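# Open the unbanded slide box's tray several centimetres

## Task

Push or pull the inner tray of the slide box that has no band until several centimetres of tray stick out past its sleeve, and leave it resting like that without the robot holding it. The banded slide box must stay close to its starting spot with its tray fully closed, or the task counts as failed.

## Robot and tools

ROBOT. There are two six-joint arms, left_arm and right_arm, each with a two-finger parallel gripper. Base positions in the scene frame: left_arm at (-0.028, +0.322, 0) m, quat_wxyz (+0.998, 0, 0, -0.063); right_arm at (+0.015, -0.262, 0) m, quat_wxyz (+0.995, 0, 0, +0.099). Joint ranges in rad, base to hand: waist -2.880 to 2.880, shoulder 0.000 to 3.142, elbow 0.000 to 3.019, wrist pitch -1.693 to 1.571, wrist yaw -1.571 to 1.571, wrist roll -2.094 to 2.094. Elbows stop slightly before full extension. Any mounting plates and the metal frame behind the arms are fixed obstacles.

FRAMES. The scene frame has its origin on the table surface midway between the arms: +x points out across the table, +z up, and left_arm sits toward +y. The arm names do not refer to sides of any picture. Each gripper has its own axes: the fingers extend along its +z and close along its y. The reported end_effector_position lies between the finger pads, roughly 1 cm short of the tips; it may be slightly off, more so when the arm reaches far.

execute_actions(actions). actions is a list of actions; each action is a list of up to 15 rows; each row is 14 numbers in [-1, 1], always for both arms: left_arm dx, dy, dz, rx, ry, rz, opening, then right_arm in the same order. Each row lasts one control step (1/30 s); a table shorter than 15 rows repeats its final row to fill the action. dx..rz are an offset, not a pose: a target relative to that gripper's measured pose when the action began, expressed in the gripper's own axes, and every row refers back to that same start (rows do not add up). For a call's first action the start is the last pose a result reported. Scale: 1.0 equals 0.6 m of translation or 180 degrees; rx, ry, rz form a single rotation vector. opening is absolute, not an offset: +1 is fully open (0.094 m), -1 is closed. An empty list simply returns state and images.

Per step the commanded pose is clipped to at most 70 mm and 16 degrees from the measured pose, so large offsets take several actions, and after an action the arm only reaches its last clipped pose; send the remainder next. Position wins over orientation when both cannot be met. Arms tend to finish a centimetre or more low, and zero offsets let them droop further; to hold an arm steady, send the offset back to its desired pose in the first call of a reply and zeros in later calls, aiming higher if it still sags.

move(target, speed, blocking). target is one 14-number row in the same layout, offsets from the pose in the latest result that shows one. Each gripper travels a straight line toward its target; both arms finish together, in 0.5 to 10 s (cut off at 10 s). speed is in m/s, 0.002 to 0.5, default 0.25; rotation is capped at twice that in rad/s. Paths ignore obstacles and the other arm; grippers lag, drift and may exceed speed near full reach. Faster contact hits harder, and a target set beyond a contact pushes harder. Openings are sent at the start. With blocking=false you get a result after 0.5 s while motion continues; no other motion command is accepted until a result shows the move ended, so use wait(0) or stop. The result adds a move: line with the ending (done, off_target, moving, held, fault), the limits used (paced: the pose sent was clipped; held: some steps were blocked, after which the arm may move much faster than speed) and each gripper's distance to its target.

wait(seconds): 0 to 10; arms hold their last command; returns early if a running move ends. stop(): brakes a running move; it needs stopping distance; fingers keep moving. zoom_image(camera, region): camera is cam_high, cam_low, cam_left_wrist or cam_right_wrist; region is [x0, y0, x1, y1] pixels of that camera's latest 504x504 image, origin top-left, at most 504 by 504. read_manual(section): only "licences". finished_scene(scene): ends the current scene, whose number you pass; irreversible, so only call it once the tray stays open by itself.

RESULTS. The state line gives each gripper's position (m) and quat_wxyz in the scene frame, left_arm | right_arm. Hand target lines show where the controller is driving each gripper. grip_measured is the finger opening on the command scale (the last Joint positions value is the opening in metres; up to about 1 mm bias). Joint torques are total drive outputs, noisy and offset, nonzero even in free air. pose unreachable means the clearance check altered or blocked a command; too close warnings treat a plate and its half of the frame as part of that arm. FAULT means an arm stopped. MOTOR HOT appears from 85 °C; at 100 °C an OVER-TEMPERATURE FAULT drops that arm until it cools, so avoid long holds under load. Camera calibrations (K, distortion, T_world_to_cam) are listed per camera and may be off by a few degrees or millimetres; wrist cameras are fisheye.

GRIPPING. To hold something, command an opening below grip_measured: about 0.03 below is firm, less is gentler. Pad force tops out around 50 to 62 N, less on parts thinner than about 2 mm.

CAUTION. The simulation keeps running while you think, holding the last command. Do not let the arms strike or press on each other. Do not knock anything off the table, drop things, slam or shove hard. Leave the banded box alone and shut. Occasional outside tugs or pushes may disturb held or loose objects.

Each tool is called after "Call:" by a JSON object that holds its "method" and its "body".

## Session

Call:
{"method": "execute_actions", "body": {"actions": []}}

Scene clock: 0.00 s.
left_arm: end_effector_position=(+0.2705, +0.5772, +0.3391) grip_measured=+1.000 end_effector_quat_wxyz=(+0.045, -0.183, +0.867, +0.461) | right_arm: end_effector_position=(+0.5122, -0.8052, +0.2241) grip_measured=+1.000 end_effector_quat_wxyz=(+0.639, +0.634, +0.137, -0.413)
Joint positions: left_arm=[ 0.479  1.147  1.156 -1.246 -0.922  0.104  0.094] | right_arm=[-0.802  2.239  1.593  1.235  1.281  0.213  0.094]
Joint velocities: left_arm=[ 0.005 -0.005 -0.002 -0.012  0.022 -0.051  0.   ] | right_arm=[-0.015 -0.015  0.002 -0.017  0.022  0.022  0.   ]
Joint torques (N m, as the arm reports them, + toward a larger angle): no reading
Motor temperatures (°C, as the motors report them): left_arm=[23 24 23 21 24 23] | right_arm=[24 23 21 20 20 24]
Hand target (left_arm): +0.275, +0.579, +0.347; +0.053, -0.187, +0.865, +0.462
Hand target (right_arm): +0.515, -0.807, +0.227; +0.642, +0.634, +0.132, -0.411

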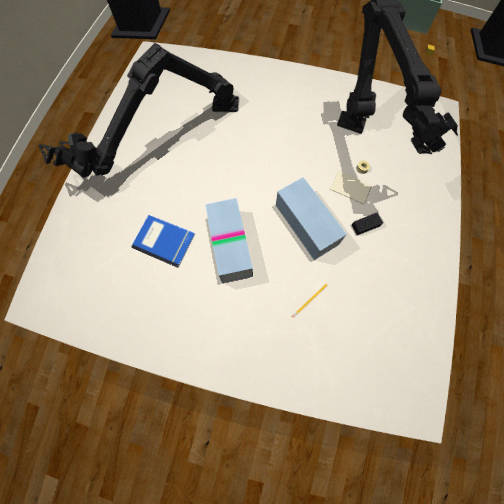

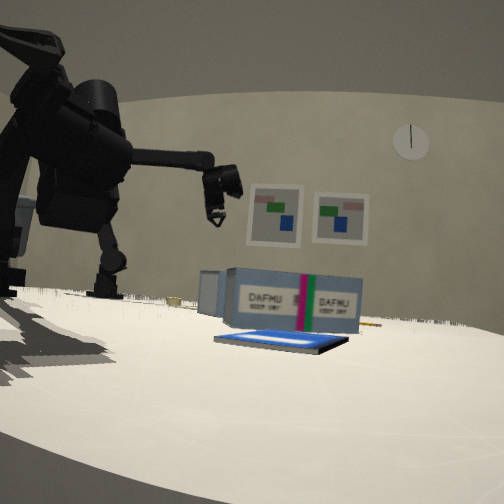

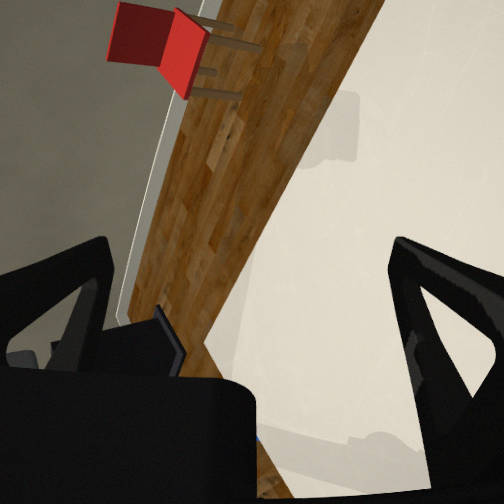

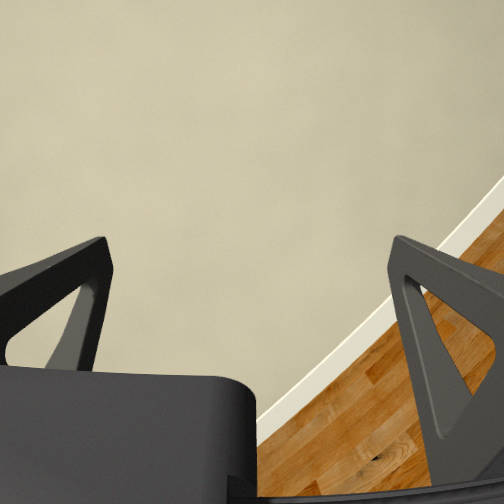

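Call:
{"method": "zoom_image", "body": {"camera": "cam_high", "region": [190, 150, 400, 300]}}

Call:
{"method": "zoom_image", "body": {"camera": "cam_low", "region": [160, 240, 400, 360]}}

Region (190, 150, 400, 300) of cam_high's 504x504 image, scaled by 2.400, with more detail than that image has; it fills the top 360 rows of this view, and the rest is white.

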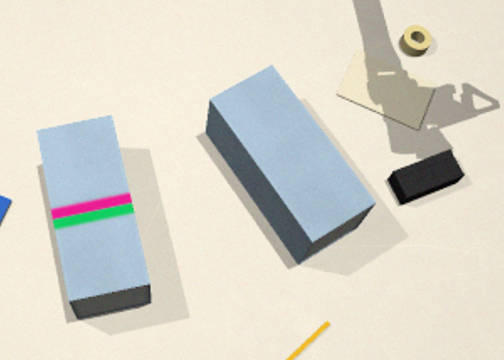

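Region (160, 240, 400, 360) of cam_low's 504x504 image, scaled by 2.100, with more detail than that image has.

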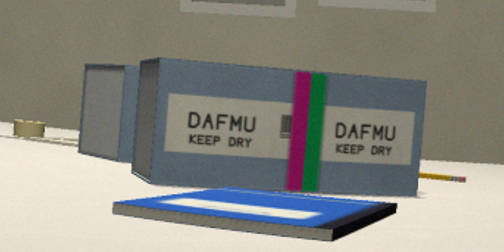

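Call:
{"method": "move", "body": {"target": [-0.2157,-0.6427,-0.3822,0.272,0.145,-0.108,1,-0.3687,-0.1057,-0.5727,-0.417,0.363,-0.279,-1], "speed": 0.3}}

Scene clock: 5.13 s.
left_arm: end_effector_position=(+0.5350, +0.2413, +0.1931) grip_measured=+1.000 end_effector_quat_wxyz=(-0.013, -0.377, +0.926, +0.010) | right_arm: end_effector_position=(+0.4323, -0.4008, +0.2416) grip_measured=-0.985 end_effector_quat_wxyz=(+0.475, +0.154, +0.861, -0.093)
Joint positions: left_arm=[-0.016  1.865  1.774 -1.514 -0.004 -0.917  0.094] | right_arm=[-0.493  0.975  0.684 -0.271  0.064  0.023  0.001]
Joint velocities: left_arm=[ 0.005  0.005  0.002  0.007 -0.007  0.007  0.   ] | right_arm=[ 0.005  0.005 -0.022 -0.007  0.037 -0.022 -0.001]
Joint torques (N m, as the arm reports them, + toward a larger angle): left_arm=[ -0.62 -15.18  14.67   0.99  -0.16   0.01] | right_arm=[ 0.34 -6.19 13.58  0.93 -0.09 -0.21]
Motor temperatures (°C, as the motors report them): left_arm=[23 24 26 21 24 23] | right_arm=[24 24 23 20 20 24]
Hand target (left_arm): +0.553, +0.232, +0.201; +0.005, -0.380, +0.925, -0.002
Hand target (right_arm): +0.441, -0.401, +0.270; +0.492, +0.143, +0.853, -0.097
Off the commanded pose (left_arm): 0.020 m, 2 deg.
Off the commanded pose (right_arm): 0.043 m, 2 deg.
move: off_target (left_arm, right_arm)
camera_calibration (this result's frames):
cam_left_wrist: T_world_to_cam=[[0.699741, -0.713105, -0.0429416, -0.192651], [-0.548313, -0.574625, 0.607585, 0.316403], [-0.457947, -0.401606, -0.793093, 0.621157], [0, 0, 0, 1]] pos_world=[0.592751, 0.293893, 0.292121]
cam_right_wrist: T_world_to_cam=[[-0.357656, -0.933847, 0.00352664, -0.215703], [-0.863437, 0.329246, -0.382195, 0.599196], [0.35575, -0.139739, -0.924075, 0.135114], [0, 0, 0, 1]] pos_world=[0.392154, -0.379836, 0.354626]

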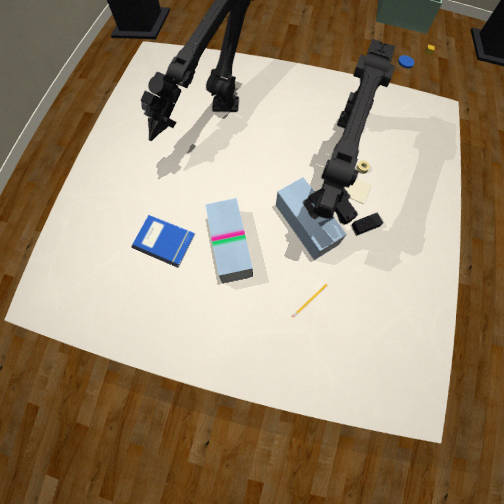

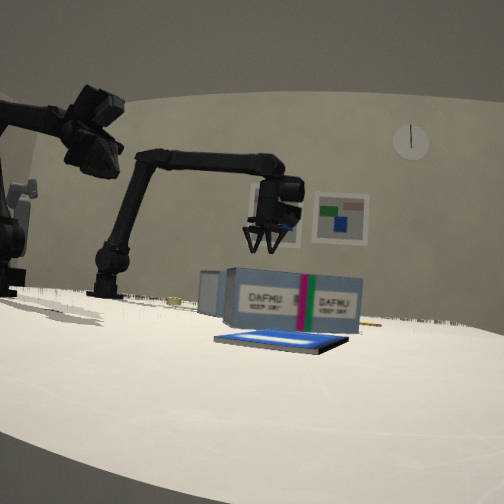

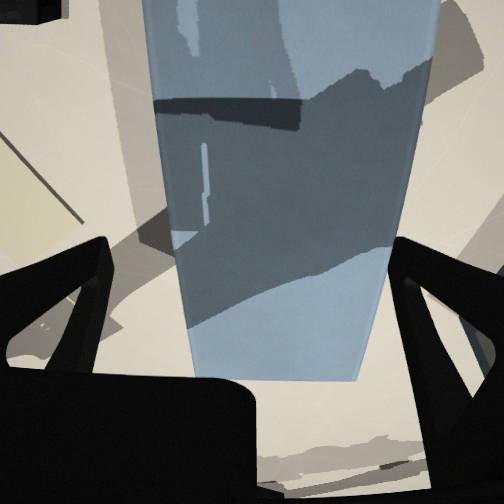

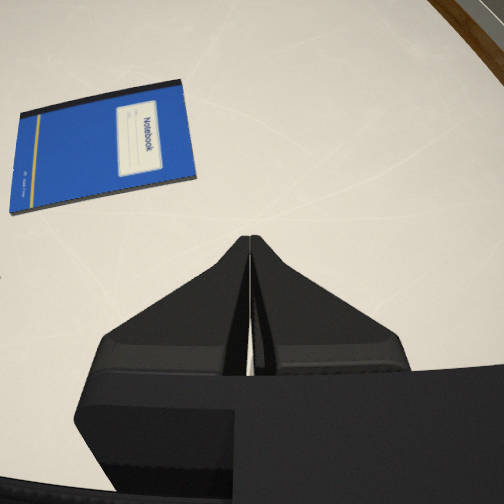

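Call:
{"method": "move", "body": {"target": [0,-0.032,0.065,0,0,0,1,0.410,0.631,-0.196,-0.3376,-0.0868,-0.1428,-1], "speed": 0.25}}

Scene clock: 8.27 s.
left_arm: end_effector_position=(+0.5466, +0.2372, +0.1741) grip_measured=+1.000 end_effector_quat_wxyz=(-0.003, -0.378, +0.926, +0.004) | right_arm: end_effector_position=(+0.3439, +0.0222, +0.0781) grip_measured=-0.985 end_effector_quat_wxyz=(+0.547, -0.305, +0.747, +0.223)
Joint positions: left_arm=[-0.021  1.888  1.759 -1.452 -0.004 -0.922  0.094] | right_arm=[ 0.48   1.522  0.296  0.917 -0.092 -0.029  0.001]
Joint velocities: left_arm=[ 0.005 -0.015  0.007 -0.007  0.037 -0.066  0.   ] | right_arm=[-0.005 -0.005 -0.032  0.017 -0.11  -0.007  0.   ]
Joint torques (N m, as the arm reports them, + toward a larger angle): left_arm=[ -1.3  -15.1    9.13   1.11  -0.23  -0.01] | right_arm=[ 0.05 -7.34  6.51  2.61 -0.12 -0.21]
Motor temperatures (°C, as the motors report them): left_arm=[23 25 26 21 24 23] | right_arm=[24 24 23 20 20 24]
Hand target (left_arm): +0.547, +0.228, +0.154; -0.013, -0.377, +0.926, +0.010
Hand target (right_arm): +0.353, +0.031, +0.091; +0.565, -0.308, +0.732, +0.225
Off the commanded pose (left_arm): 0.022 m, 1 deg.
Off the commanded pose (right_arm): 0.017 m, 3 deg.
move: off_target (left_arm, right_arm)
camera_calibration (this result's frames):
cam_left_wrist: T_world_to_cam=[[0.701605, -0.712146, -0.0244763, -0.208948], [-0.561329, -0.573527, 0.596638, 0.340711], [-0.438931, -0.404865, -0.802137, 0.601628], [0, 0, 0, 1]] pos_world=[0.601923, 0.290184, 0.274193]
cam_right_wrist: T_world_to_cam=[[0.698166, -0.715841, -0.0116423, -0.218462], [-0.57672, -0.552695, -0.6016, 0.259164], [0.424215, 0.426731, -0.798713, 0.0287094], [0, 0, 0, 1]] pos_world=[0.289809, -0.0253964, 0.1763]

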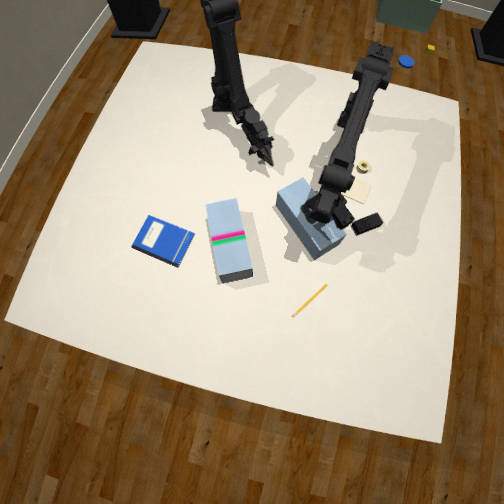

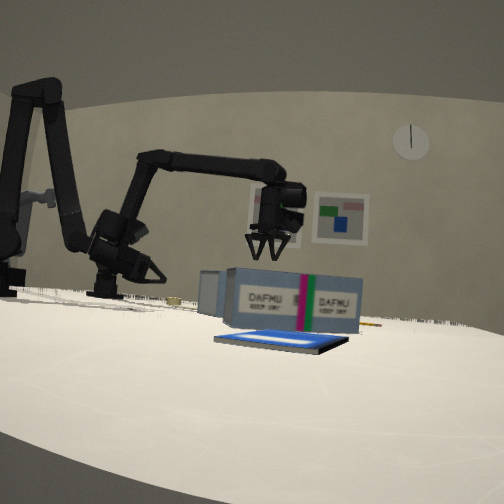

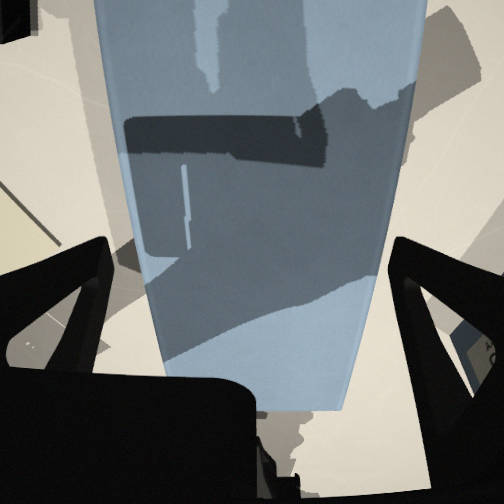

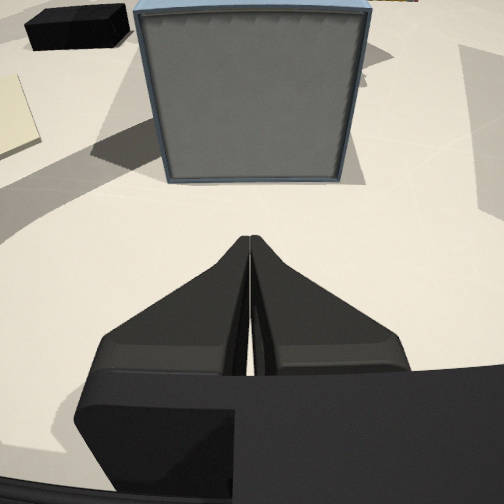

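Call:
{"method": "move", "body": {"target": [0,-0.015,0.11,0,0,0,0.7,0.0,0,0.07,0,0,0,-1], "speed": 0.05}}

Scene clock: 10.30 s.
left_arm: end_effector_position=(+0.5532, +0.2361, +0.1306) grip_measured=+0.702 end_effector_quat_wxyz=(+0.008, -0.379, +0.926, -0.003) | right_arm: end_effector_position=(+0.3649, +0.0407, +0.0593) grip_measured=-0.985 end_effector_quat_wxyz=(+0.536, -0.307, +0.756, +0.217)
Joint positions: left_arm=[-0.021  1.909  1.675 -1.319 -0.004 -0.923  0.08 ] | right_arm=[ 0.486  1.632  0.375  0.917 -0.082 -0.03   0.001]
Joint velocities: left_arm=[ 0.005 -0.005 -0.007 -0.022  0.037 -0.022 -0.   ] | right_arm=[-0.024 -0.015 -0.002  0.002  0.051 -0.081 -0.   ]
Joint torques (N m, as the arm reports them, + toward a larger angle): left_arm=[ -0.54 -15.14   8.92   1.12  -0.24   0.04] | right_arm=[ 0.61 -8.19  6.21  2.49  0.08 -0.02]
Motor temperatures (°C, as the motors report them): left_arm=[23 25 27 21 24 23] | right_arm=[24 24 23 20 20 24]
Hand target (left_arm): +0.552, +0.232, +0.108; -0.003, -0.378, +0.926, +0.005
Hand target (right_arm): +0.372, +0.050, +0.066; +0.547, -0.305, +0.747, +0.223
Off the commanded pose (left_arm): 0.023 m, 2 deg.
Off the commanded pose (right_arm): 0.014 m, 2 deg.
move: off_target (left_arm, right_arm)
camera_calibration (this result's frames):
cam_left_wrist: T_world_to_cam=[[0.702511, -0.71167, -0.00231069, -0.218887], [-0.576899, -0.57137, 0.583716, 0.379561], [-0.416733, -0.408734, -0.811955, 0.559127], [0, 0, 0, 1]] pos_world=[0.605746, 0.289628, 0.231924]
cam_right_wrist: T_world_to_cam=[[0.695751, -0.718207, -0.0104322, -0.219202], [-0.591043, -0.564189, -0.576505, 0.274446], [0.408165, 0.40727, -0.817027, 0.00462119], [0, 0, 0, 1]] pos_world=[0.312833, -0.00447482, 0.159709]

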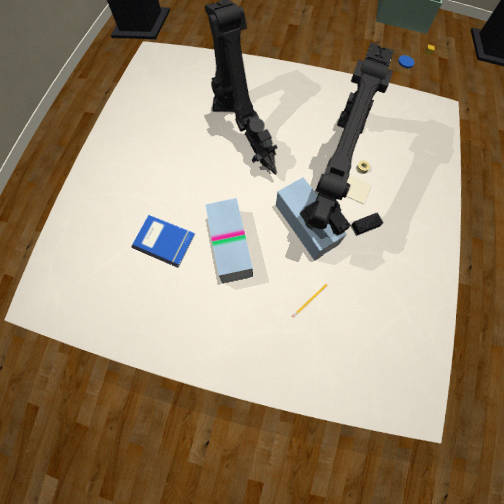

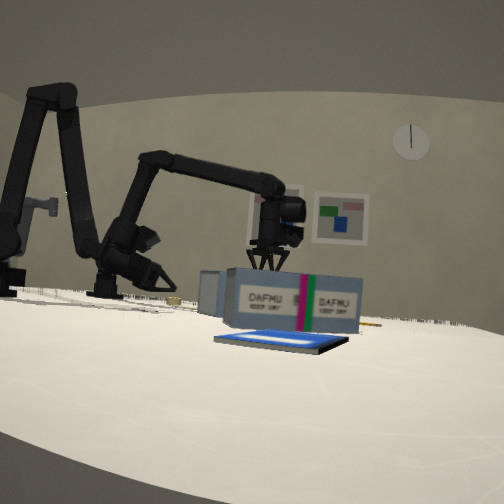

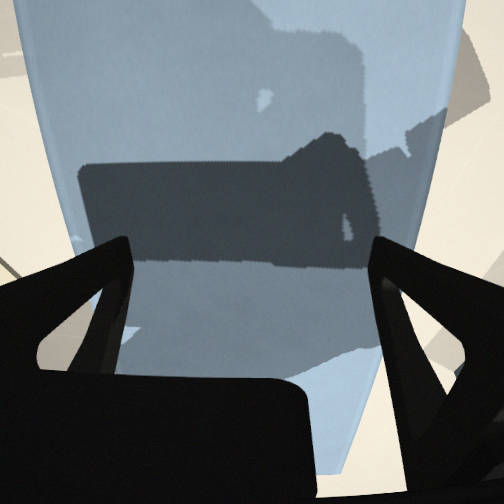

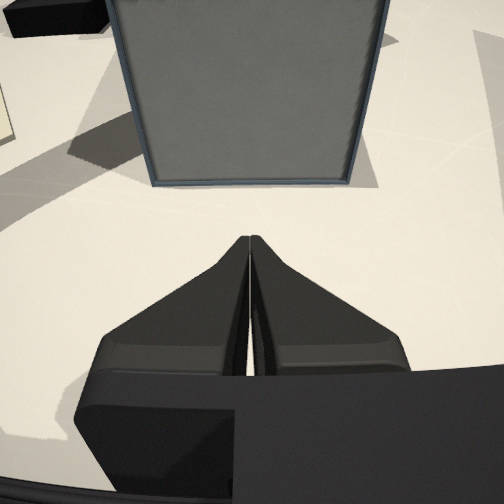

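Call:
{"method": "move", "body": {"target": [0,0,0.065,0,0,0,0.7,-0.035,0,0.065,0,-0.04,0,-1], "speed": 0.04}}

Scene clock: 12.23 s.
left_arm: end_effector_position=(+0.5533, +0.2361, +0.1303) grip_measured=+0.702 end_effector_quat_wxyz=(+0.024, -0.379, +0.925, -0.012) | right_arm: end_effector_position=(+0.3903, +0.0628, +0.0614) grip_measured=-0.985 end_effector_quat_wxyz=(+0.573, -0.299, +0.729, +0.228)
Joint positions: left_arm=[-0.021  1.886  1.639 -1.27  -0.004 -0.923  0.08 ] | right_arm=[ 0.49   1.758  0.449  1.066 -0.077 -0.03   0.001]
Joint velocities: left_arm=[-0.005 -0.015  0.007 -0.022 -0.051 -0.081  0.001] | right_arm=[ 0.005 -0.005  0.012 -0.007  0.037 -0.007  0.001]
Joint torques (N m, as the arm reports them, + toward a larger angle): left_arm=[  0.37 -13.22   7.62   2.23  -0.23   0.12] | right_arm=[ 0.64 -9.52  5.66  2.68  0.09  0.07]
Motor temperatures (°C, as the motors report them): left_arm=[23 25 27 21 24 23] | right_arm=[24 24 23 20 20 24]
Hand target (left_arm): +0.552, +0.237, +0.092; +0.008, -0.379, +0.926, -0.003
Hand target (right_arm): +0.396, +0.072, +0.067; +0.582, -0.292, +0.721, +0.236
Off the commanded pose (left_arm): 0.039 m, 2 deg.
Off the commanded pose (right_arm): 0.011 m, 2 deg.
move: off_target (left_arm, right_arm)
camera_calibration (this result's frames):
cam_left_wrist: T_world_to_cam=[[0.702064, -0.711604, 0.0269402, -0.222556], [-0.597719, -0.568298, 0.565482, 0.392924], [-0.387089, -0.413108, -0.82432, 0.545214], [0, 0, 0, 1]] pos_world=[0.602153, 0.290158, 0.233235]
cam_right_wrist: T_world_to_cam=[[0.695506, -0.718519, -0.00109594, -0.221464], [-0.545672, -0.527202, -0.651383, 0.287734], [0.467454, 0.453639, -0.758748, -0.042682], [0, 0, 0, 1]] pos_world=[0.33099, 0.0119303, 0.154798]

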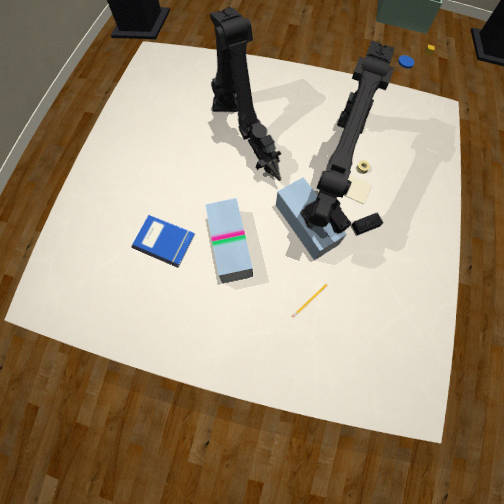

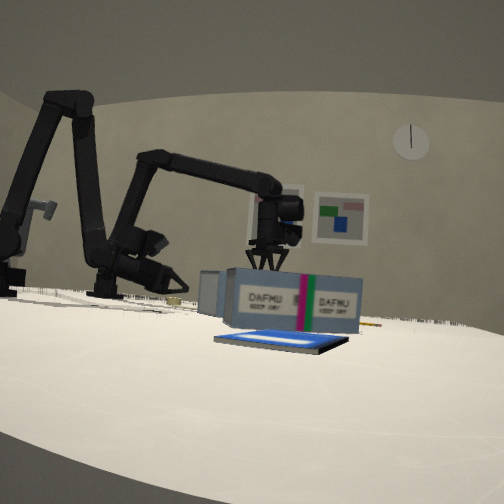

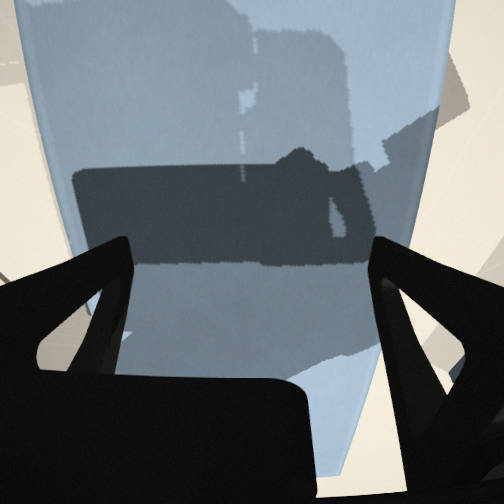

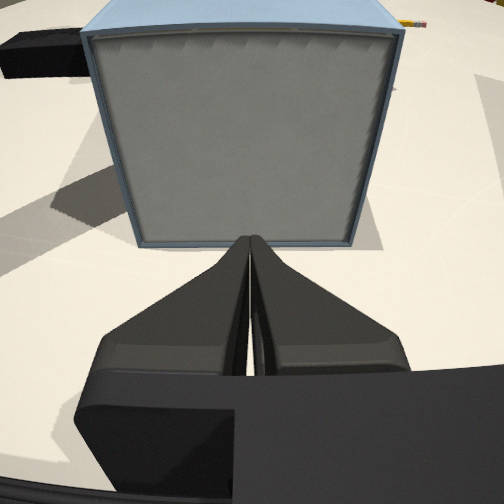

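Call:
{"method": "move", "body": {"target": [0,0,0.065,0,0,0,0.7,-0.04,0.008,0.115,0,-0.01,0,-1], "speed": 0.03}}

Scene clock: 15.00 s.
left_arm: end_effector_position=(+0.5572, +0.2363, +0.1322) grip_measured=+0.702 end_effector_quat_wxyz=(+0.045, -0.378, +0.924, -0.022) | right_arm: end_effector_position=(+0.4320, +0.1056, +0.0726) grip_measured=-0.985 end_effector_quat_wxyz=(+0.588, -0.295, +0.718, +0.229)
Joint positions: left_arm=[-0.021  1.867  1.612 -1.217 -0.008 -0.923  0.08 ] | right_arm=[ 0.51   1.819  0.608  1.005 -0.052 -0.03   0.001]
Joint velocities: left_arm=[-0.005 -0.015 -0.007 -0.007 -0.051  0.007 -0.001] | right_arm=[-0.005 -0.015  0.002 -0.002 -0.022 -0.095  0.   ]
Joint torques (N m, as the arm reports them, + toward a larger angle): left_arm=[  0.38 -12.86   7.45   1.99  -0.09   0.11] | right_arm=[  0.69 -10.93   7.38   1.01   0.08   0.01]
Motor temperatures (°C, as the motors report them): left_arm=[23 26 27 21 24 23] | right_arm=[24 24 23 20 20 24]
Hand target (left_arm): +0.553, +0.236, +0.093; +0.024, -0.379, +0.925, -0.012
Hand target (right_arm): +0.438, +0.117, +0.069; +0.584, -0.295, +0.720, +0.232
Off the commanded pose (left_arm): 0.041 m, 3 deg.
Off the commanded pose (right_arm): 0.014 m, 1 deg.
move: off_target (left_arm, right_arm)
camera_calibration (this result's frames):
cam_left_wrist: T_world_to_cam=[[0.700277, -0.711259, 0.0610127, -0.228842], [-0.623096, -0.567286, 0.538459, 0.411837], [-0.348372, -0.415087, -0.84044, 0.529409], [0, 0, 0, 1]] pos_world=[0.601298, 0.290614, 0.237141]
cam_right_wrist: T_world_to_cam=[[0.692013, -0.721851, 0.00700032, -0.218443], [-0.526701, -0.511514, -0.678925, 0.332511], [0.493663, 0.466138, -0.734175, -0.0874649], [0, 0, 0, 1]] pos_world=[0.369478, 0.0531711, 0.163064]

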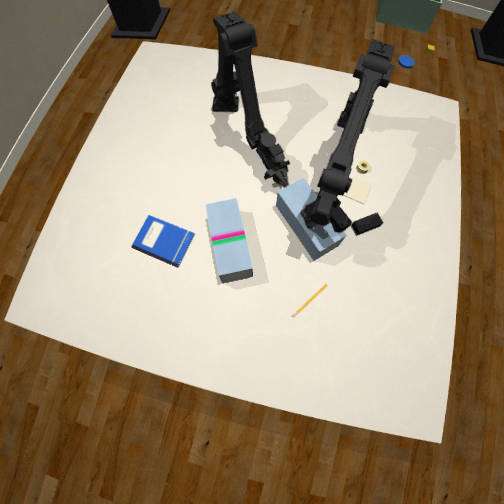

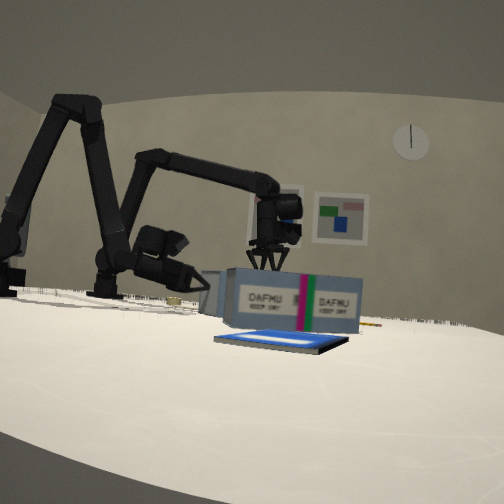

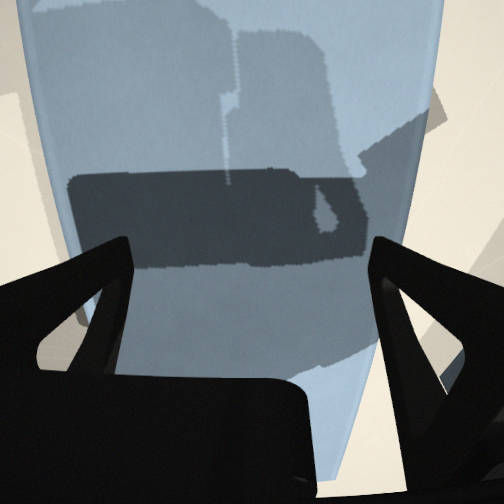

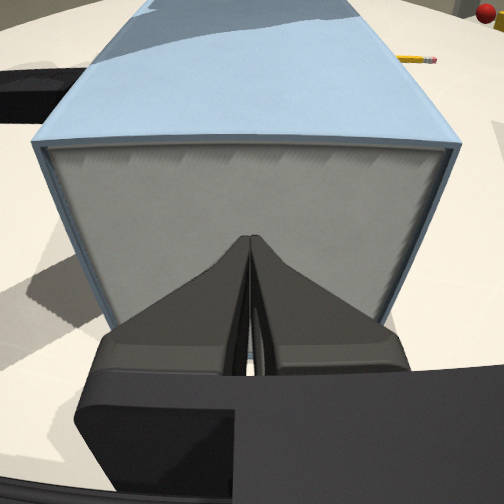

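Call:
{"method": "move", "body": {"target": [0,0,0.11,-0.024,0.021,0,0.7,0.0,0.008,0.09,0,0,0,-1], "speed": 0.03}}

Scene clock: 17.57 s.
left_arm: end_effector_position=(+0.5652, +0.2464, +0.1310) grip_measured=+0.702 end_effector_quat_wxyz=(+0.052, -0.382, +0.923, -0.017) | right_arm: end_effector_position=(+0.4601, +0.1271, +0.0729) grip_measured=-0.985 end_effector_quat_wxyz=(+0.597, -0.288, +0.714, +0.224)
Joint positions: left_arm=[-0.006  1.88   1.629 -1.213 -0.022 -0.915  0.08 ] | right_arm=[ 0.512  1.878  0.706  0.985 -0.032 -0.03   0.001]
Joint velocities: left_arm=[-0.005 -0.005  0.002  0.002  0.007 -0.081  0.001] | right_arm=[-0.005 -0.015  0.007 -0.002  0.066 -0.037 -0.001]
Joint torques (N m, as the arm reports them, + toward a larger angle): left_arm=[ -1.03 -10.09   9.34   0.85   0.53   0.07] | right_arm=[  1.43 -10.88   8.81   0.59  -0.06  -0.03]
Motor temperatures (°C, as the motors report them): left_arm=[23 26 27 21 24 23] | right_arm=[24 24 23 20 20 24]
Hand target (left_arm): +0.558, +0.237, +0.069; +0.000, -0.379, +0.925, +0.000
Hand target (right_arm): +0.465, +0.145, +0.063; +0.588, -0.295, +0.718, +0.228
Off the commanded pose (left_arm): 0.065 m, 6 deg.
Off the commanded pose (right_arm): 0.023 m, 1 deg.
move: off_target (left_arm, right_arm)
camera_calibration (this result's frames):
cam_left_wrist: T_world_to_cam=[[0.705392, -0.70648, 0.0575108, -0.230752], [-0.622958, -0.579197, 0.525789, 0.427747], [-0.338149, -0.406714, -0.848669, 0.528573], [0, 0, 0, 1]] pos_world=[0.607976, 0.299707, 0.236949]
cam_right_wrist: T_world_to_cam=[[0.679365, -0.733704, 0.0118438, -0.215361], [-0.523649, -0.496048, -0.692624, 0.35611], [0.514056, 0.464343, -0.721201, -0.121218], [0, 0, 0, 1]] pos_world=[0.395099, 0.0749229, 0.161779]

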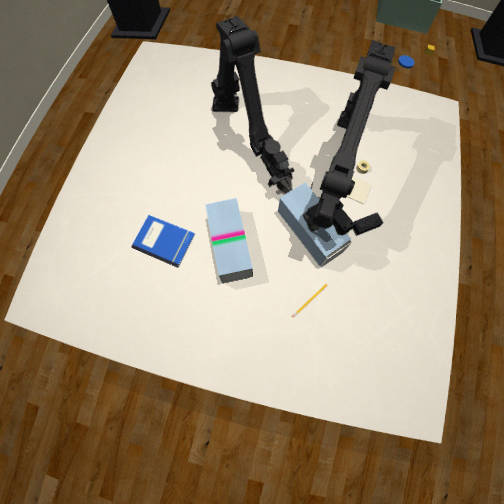

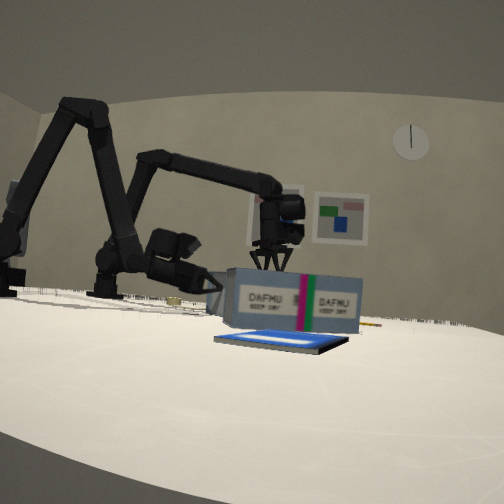

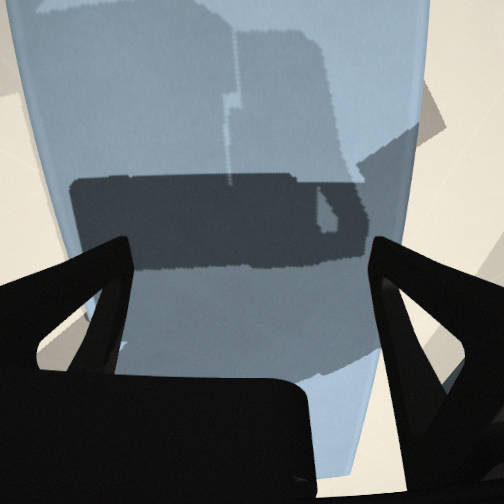

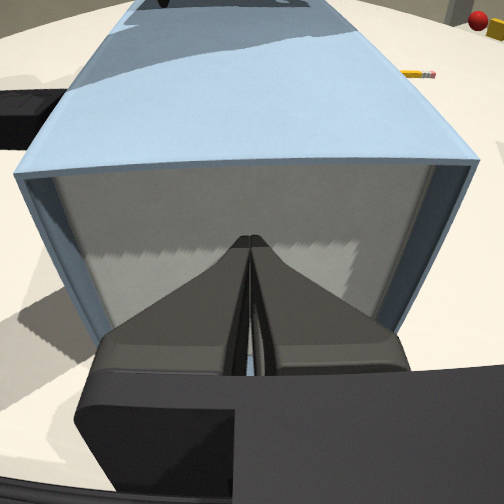

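Call:
{"method": "move", "body": {"target": [0.03,0,0.11,-0.024,0.027,0,0.7,0.0,0.015,0.11,0,0,0,-1], "speed": 0.03}}

Scene clock: 20.23 s.
left_arm: end_effector_position=(+0.5655, +0.2471, +0.1311) grip_measured=+0.702 end_effector_quat_wxyz=(+0.053, -0.382, +0.923, -0.016) | right_arm: end_effector_position=(+0.4964, +0.1580, +0.0733) grip_measured=-0.985 end_effector_quat_wxyz=(+0.607, -0.280, +0.711, +0.219)
Joint positions: left_arm=[-0.005  1.88   1.629 -1.212 -0.024 -0.915  0.08 ] | right_arm=[ 0.519  1.953  0.844  0.941 -0.004 -0.03   0.001]
Joint velocities: left_arm=[-0.015 -0.005 -0.007  0.007 -0.022  0.022  0.001] | right_arm=[ 0.005  0.005  0.007 -0.007  0.037 -0.081 -0.001]
Joint torques (N m, as the arm reports them, + toward a larger angle): left_arm=[ -1.12 -10.32   8.38   0.93   0.61  -0.04] | right_arm=[  1.47 -12.57   9.27   0.61  -0.1   -0.03]
Motor temperatures (°C, as the motors report them): left_arm=[23 26 27 21 24 23] | right_arm=[24 24 24 20 20 24]
Hand target (left_arm): +0.555, +0.236, +0.067; -0.002, -0.383, +0.924, +0.001
Hand target (right_arm): +0.500, +0.177, +0.062; +0.597, -0.288, +0.714, +0.224
Off the commanded pose (left_arm): 0.069 m, 7 deg.
Off the commanded pose (right_arm): 0.024 m, 2 deg.
move: off_target (left_arm, right_arm)
camera_calibration (this result's frames):
cam_left_wrist: T_world_to_cam=[[0.7058, -0.706155, 0.0565015, -0.230697], [-0.623151, -0.580941, 0.523632, 0.42905], [-0.336941, -0.404788, -0.850069, 0.528112], [0, 0, 0, 1]] pos_world=[0.608131, 0.300119, 0.237303]
cam_right_wrist: T_world_to_cam=[[0.664452, -0.747135, 0.0170832, -0.20824], [-0.520821, -0.479335, -0.706388, 0.387686], [0.535956, 0.460464, -0.707619, -0.165226], [0, 0, 0, 1]] pos_world=[0.428834, 0.106328, 0.160497]

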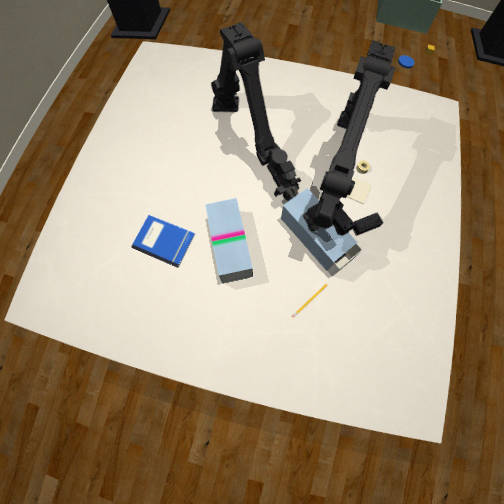

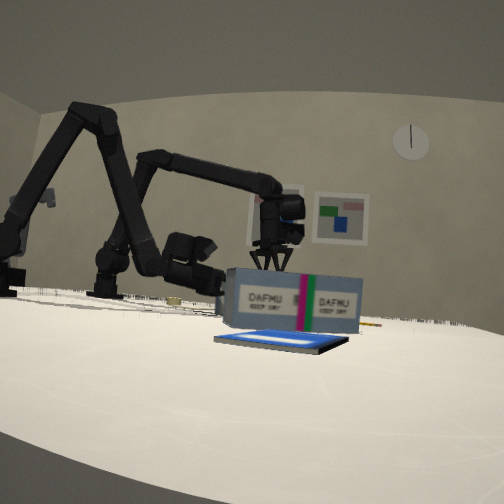

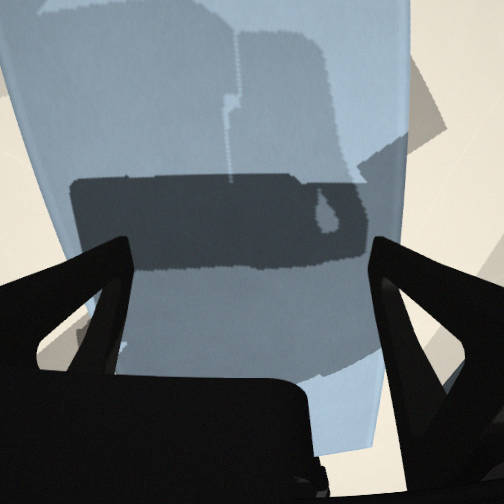

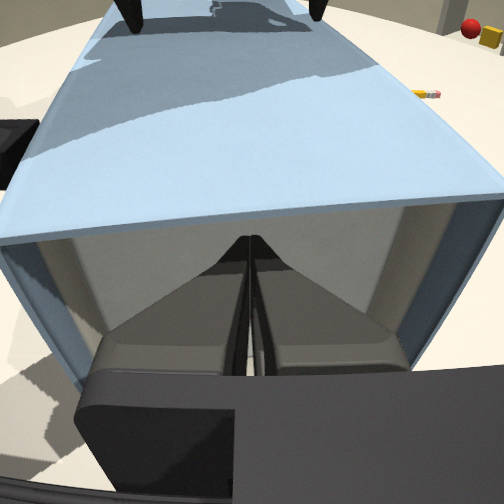

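Call:
{"method": "zoom_image", "body": {"camera": "cam_high", "region": [260, 170, 400, 300]}}

Region (260, 170, 400, 300) of cam_high's 504x504 image, scaled by 3.600, with more detail than that image has; it fills the top 468 rows of this view, and the rest is white.

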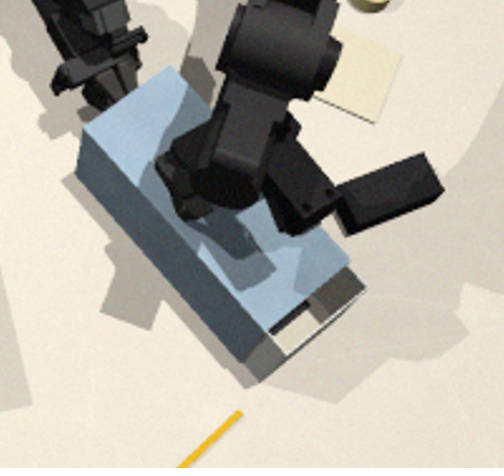

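Call:
{"method": "execute_actions", "body": {"actions": [[[0,0,-0.06,0,0,0,0.5,0,0,-0.01,0,0,0,-1]]]}}

Call:
{"method": "move", "body": {"target": [-0.21,0.022,0.015,-0.024,0.027,-0.039,0.5,0,0,0,0,0,0,-1], "speed": 0.15}}

Scene clock: 21.27 s.
left_arm: end_effector_position=(+0.5508, +0.2497, +0.1540) grip_measured=+0.503 end_effector_quat_wxyz=(+0.045, -0.382, +0.923, -0.010) | right_arm: end_effector_position=(+0.4929, +0.1546, +0.0694) grip_measured=-0.985 end_effector_quat_wxyz=(+0.603, -0.281, +0.714, +0.218)
Joint positions: left_arm=[-0.005  1.84   1.632 -1.276 -0.027 -0.914  0.071] | right_arm=[ 0.519  1.95   0.831  0.941 -0.004 -0.03   0.001]
Joint velocities: left_arm=[-0.015 -0.005  0.007 -0.007 -0.066 -0.037 -0.002] | right_arm=[-0.005 -0.005 -0.027 -0.022 -0.022 -0.051 -0.001]
Joint torques (N m, as the arm reports them, + toward a larger angle): left_arm=[  0.03 -15.77  14.16  -0.1   -0.18   0.1 ] | right_arm=[ -0.13 -16.63   4.92   2.03  -0.03  -0.06]
Motor temperatures (°C, as the motors report them): left_arm=[23 26 28 21 24 23] | right_arm=[24 24 24 20 20 24]
Hand target (left_arm): +0.561, +0.247, +0.167; +0.053, -0.382, +0.923, -0.016
Hand target (right_arm): +0.492, +0.154, +0.074; +0.607, -0.280, +0.711, +0.219
Off the commanded pose (left_arm): 0.017 m, 1 deg.
Off the commanded pose (right_arm): 0.005 m, 1 deg.
camera_calibration (this result's frames):
cam_left_wrist: T_world_to_cam=[[0.706887, -0.70623, 0.0393641, -0.217721], [-0.612787, -0.583662, 0.532758, 0.402956], [-0.353274, -0.400721, -0.845352, 0.550876], [0, 0, 0, 1]] pos_world=[0.595441, 0.302176, 0.259577]
cam_right_wrist: T_world_to_cam=[[0.664304, -0.747269, 0.0169788, -0.208267], [-0.526662, -0.484067, -0.69879, 0.384555], [0.530403, 0.455267, -0.715126, -0.160501], [0, 0, 0, 1]] pos_world=[0.426013, 0.103589, 0.157481]

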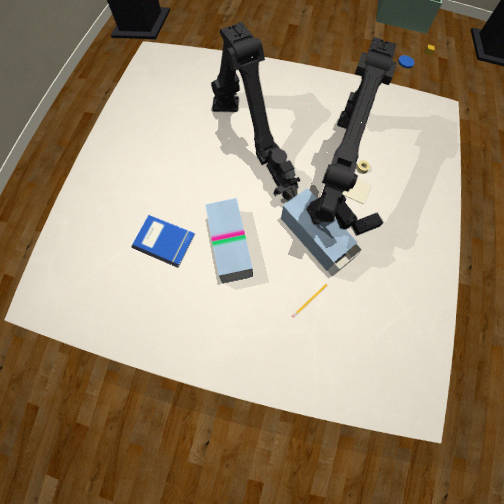

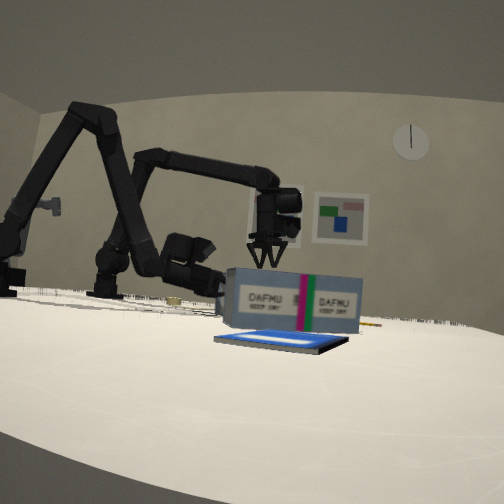

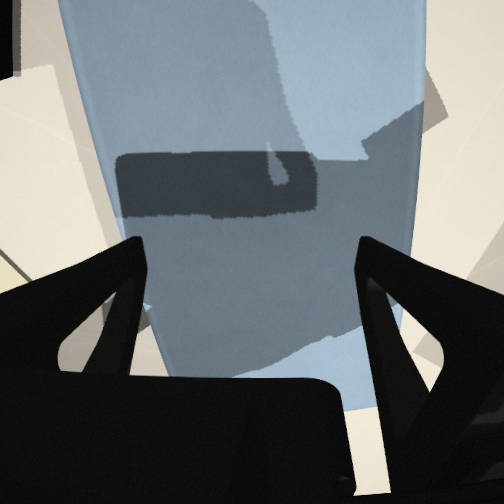

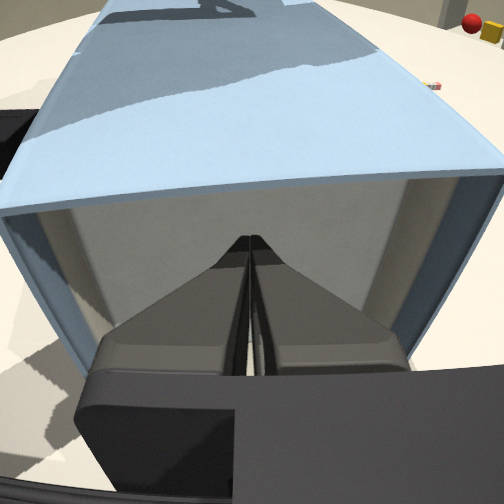

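Scene clock: 22.57 s.
left_arm: end_effector_position=(+0.6181, +0.3460, +0.1505) grip_measured=+0.503 end_effector_quat_wxyz=(-0.013, -0.442, +0.897, +0.008) | right_arm: end_effector_position=(+0.4929, +0.1546, +0.0694) grip_measured=-0.985 end_effector_quat_wxyz=(+0.603, -0.281, +0.714, +0.218)
Joint positions: left_arm=[ 0.163  2.104  2.036 -1.533 -0.004 -0.878  0.071] | right_arm=[ 0.519  1.95   0.831  0.941 -0.004 -0.03   0.001]
Joint velocities: left_arm=[-0.015  0.005 -0.007  0.012 -0.051  0.007  0.   ] | right_arm=[-0.005 -0.024 -0.022 -0.007 -0.051 -0.051 -0.001]
Joint torques (N m, as the arm reports them, + toward a larger angle): left_arm=[  0.52 -17.66  14.55  -0.45  -0.15   0.24] | right_arm=[ -0.06 -15.84   5.26   1.74  -0.01  -0.06]
Motor temperatures (°C, as the motors report them): left_arm=[23 26 28 21 24 23] | right_arm=[24 24 24 20 20 24]
Hand target (left_arm): +0.629, +0.349, +0.153; -0.009, -0.438, +0.899, +0.005
Hand target (right_arm): +0.493, +0.155, +0.069; +0.603, -0.281, +0.714, +0.218
Off the commanded pose (left_arm): 0.013 m, 1 deg.
Off the commanded pose (right_arm): 0.000 m, 0 deg.
move: off_target (left_arm)
camera_calibration (this result's frames):
cam_left_wrist: T_world_to_cam=[[0.793502, -0.607311, -0.039091, -0.273074], [-0.463997, -0.645314, 0.606858, 0.420506], [-0.393777, -0.463405, -0.793848, 0.649304], [0, 0, 0, 1]] pos_world=[0.66748, 0.406408, 0.249587]
cam_right_wrist: T_world_to_cam=[[0.664304, -0.747269, 0.0169788, -0.208267], [-0.526662, -0.484067, -0.69879, 0.384555], [0.530403, 0.455267, -0.715126, -0.160501], [0, 0, 0, 1]] pos_world=[0.426013, 0.103589, 0.157481]

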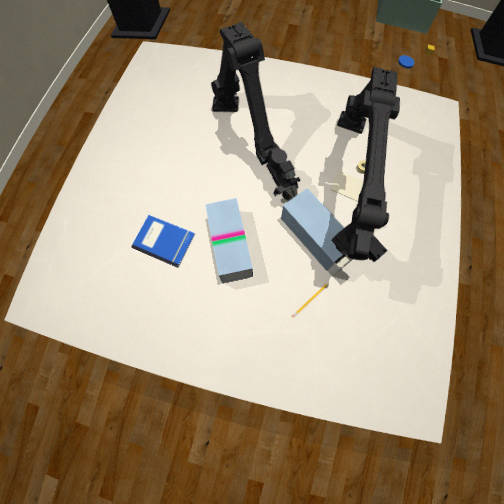

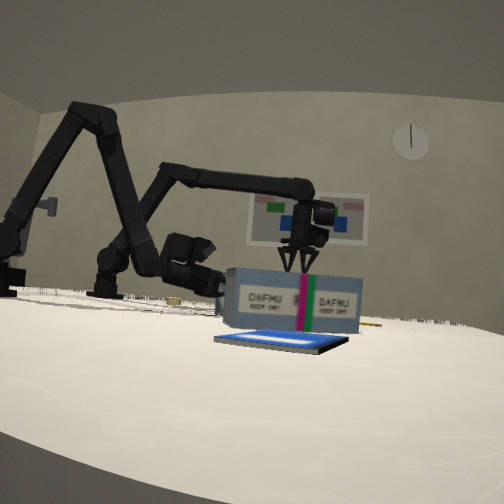

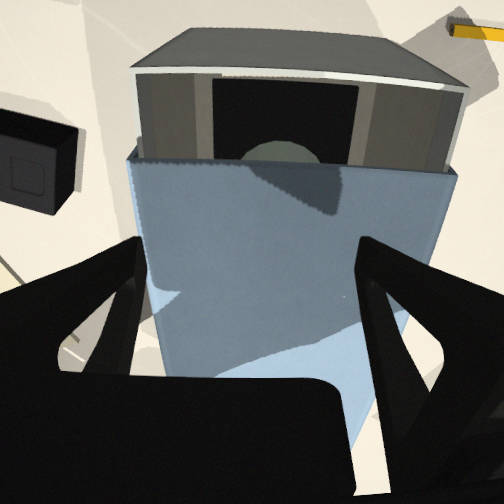

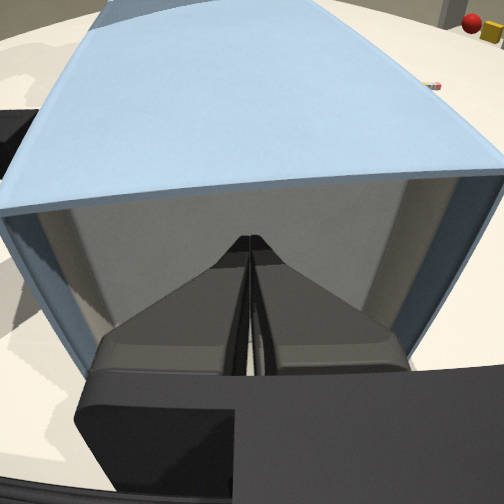

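Call:
{"method": "move", "body": {"target": [-0.063,-0.031,0,0,0,0.015,0.5,0,0,0,0,0,0,-1], "speed": 0.08}}

Scene clock: 23.80 s.
left_arm: end_effector_position=(+0.6454, +0.3566, +0.1473) grip_measured=+0.503 end_effector_quat_wxyz=(-0.017, -0.422, +0.906, +0.009) | right_arm: end_effector_position=(+0.4929, +0.1546, +0.0694) grip_measured=-0.985 end_effector_quat_wxyz=(+0.603, -0.281, +0.714, +0.218)
Joint positions: left_arm=[ 0.177  2.208  2.204 -1.604 -0.004 -0.82   0.071] | right_arm=[ 0.519  1.95   0.831  0.941 -0.004 -0.03   0.001]
Joint velocities: left_arm=[-0.005 -0.015  0.022  0.012  0.022  0.007  0.001] | right_arm=[-0.015 -0.005 -0.027 -0.012 -0.037 -0.051 -0.   ]
Joint torques (N m, as the arm reports them, + toward a larger angle): left_arm=[  1.1  -18.82  14.8   -0.36  -0.29   0.24] | right_arm=[ -0.11 -15.87   5.27   1.72  -0.01  -0.06]
Motor temperatures (°C, as the motors report them): left_arm=[23 26 29 21 24 23] | right_arm=[24 25 24 20 20 24]
Hand target (left_arm): +0.655, +0.365, +0.149; -0.012, -0.421, +0.907, +0.007
Hand target (right_arm): +0.493, +0.155, +0.069; +0.603, -0.281, +0.714, +0.218
Off the commanded pose (left_arm): 0.013 m, 0 deg.
Off the commanded pose (right_arm): 0.000 m, 0 deg.
move: off_target (left_arm)
camera_calibration (this result's frames):
cam_left_wrist: T_world_to_cam=[[0.765541, -0.641882, -0.0439775, -0.257374], [-0.487081, -0.622862, 0.612205, 0.448021], [-0.420356, -0.447248, -0.789475, 0.673167], [0, 0, 0, 1]] pos_world=[0.698222, 0.414924, 0.245849]
cam_right_wrist: T_world_to_cam=[[0.664304, -0.747269, 0.0169788, -0.208267], [-0.526662, -0.484067, -0.69879, 0.384555], [0.530403, 0.455267, -0.715126, -0.160501], [0, 0, 0, 1]] pos_world=[0.426013, 0.103589, 0.157481]

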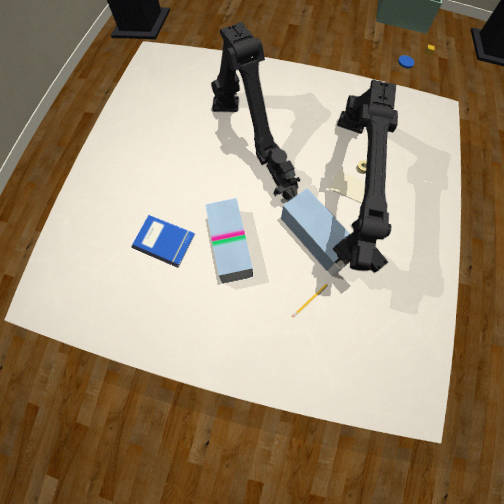

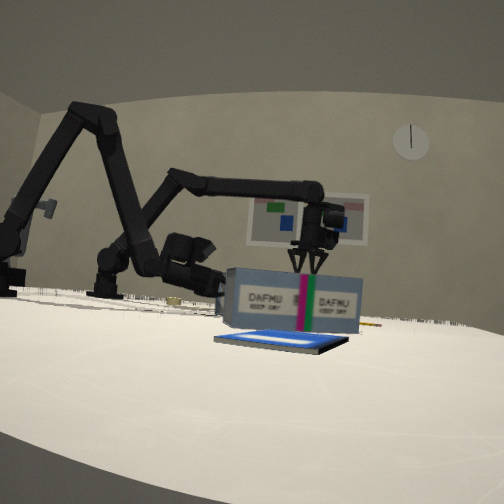

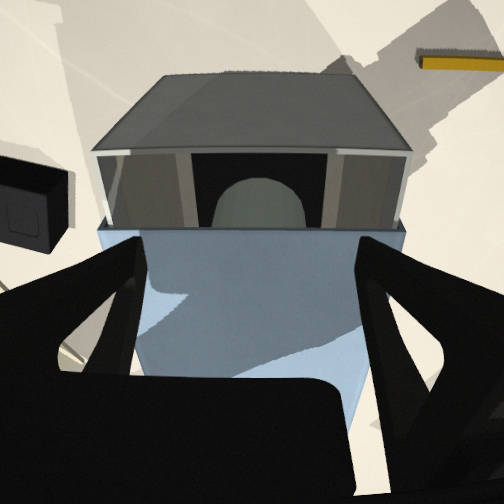

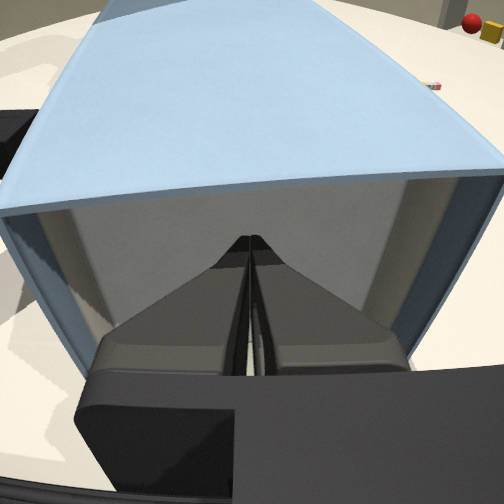

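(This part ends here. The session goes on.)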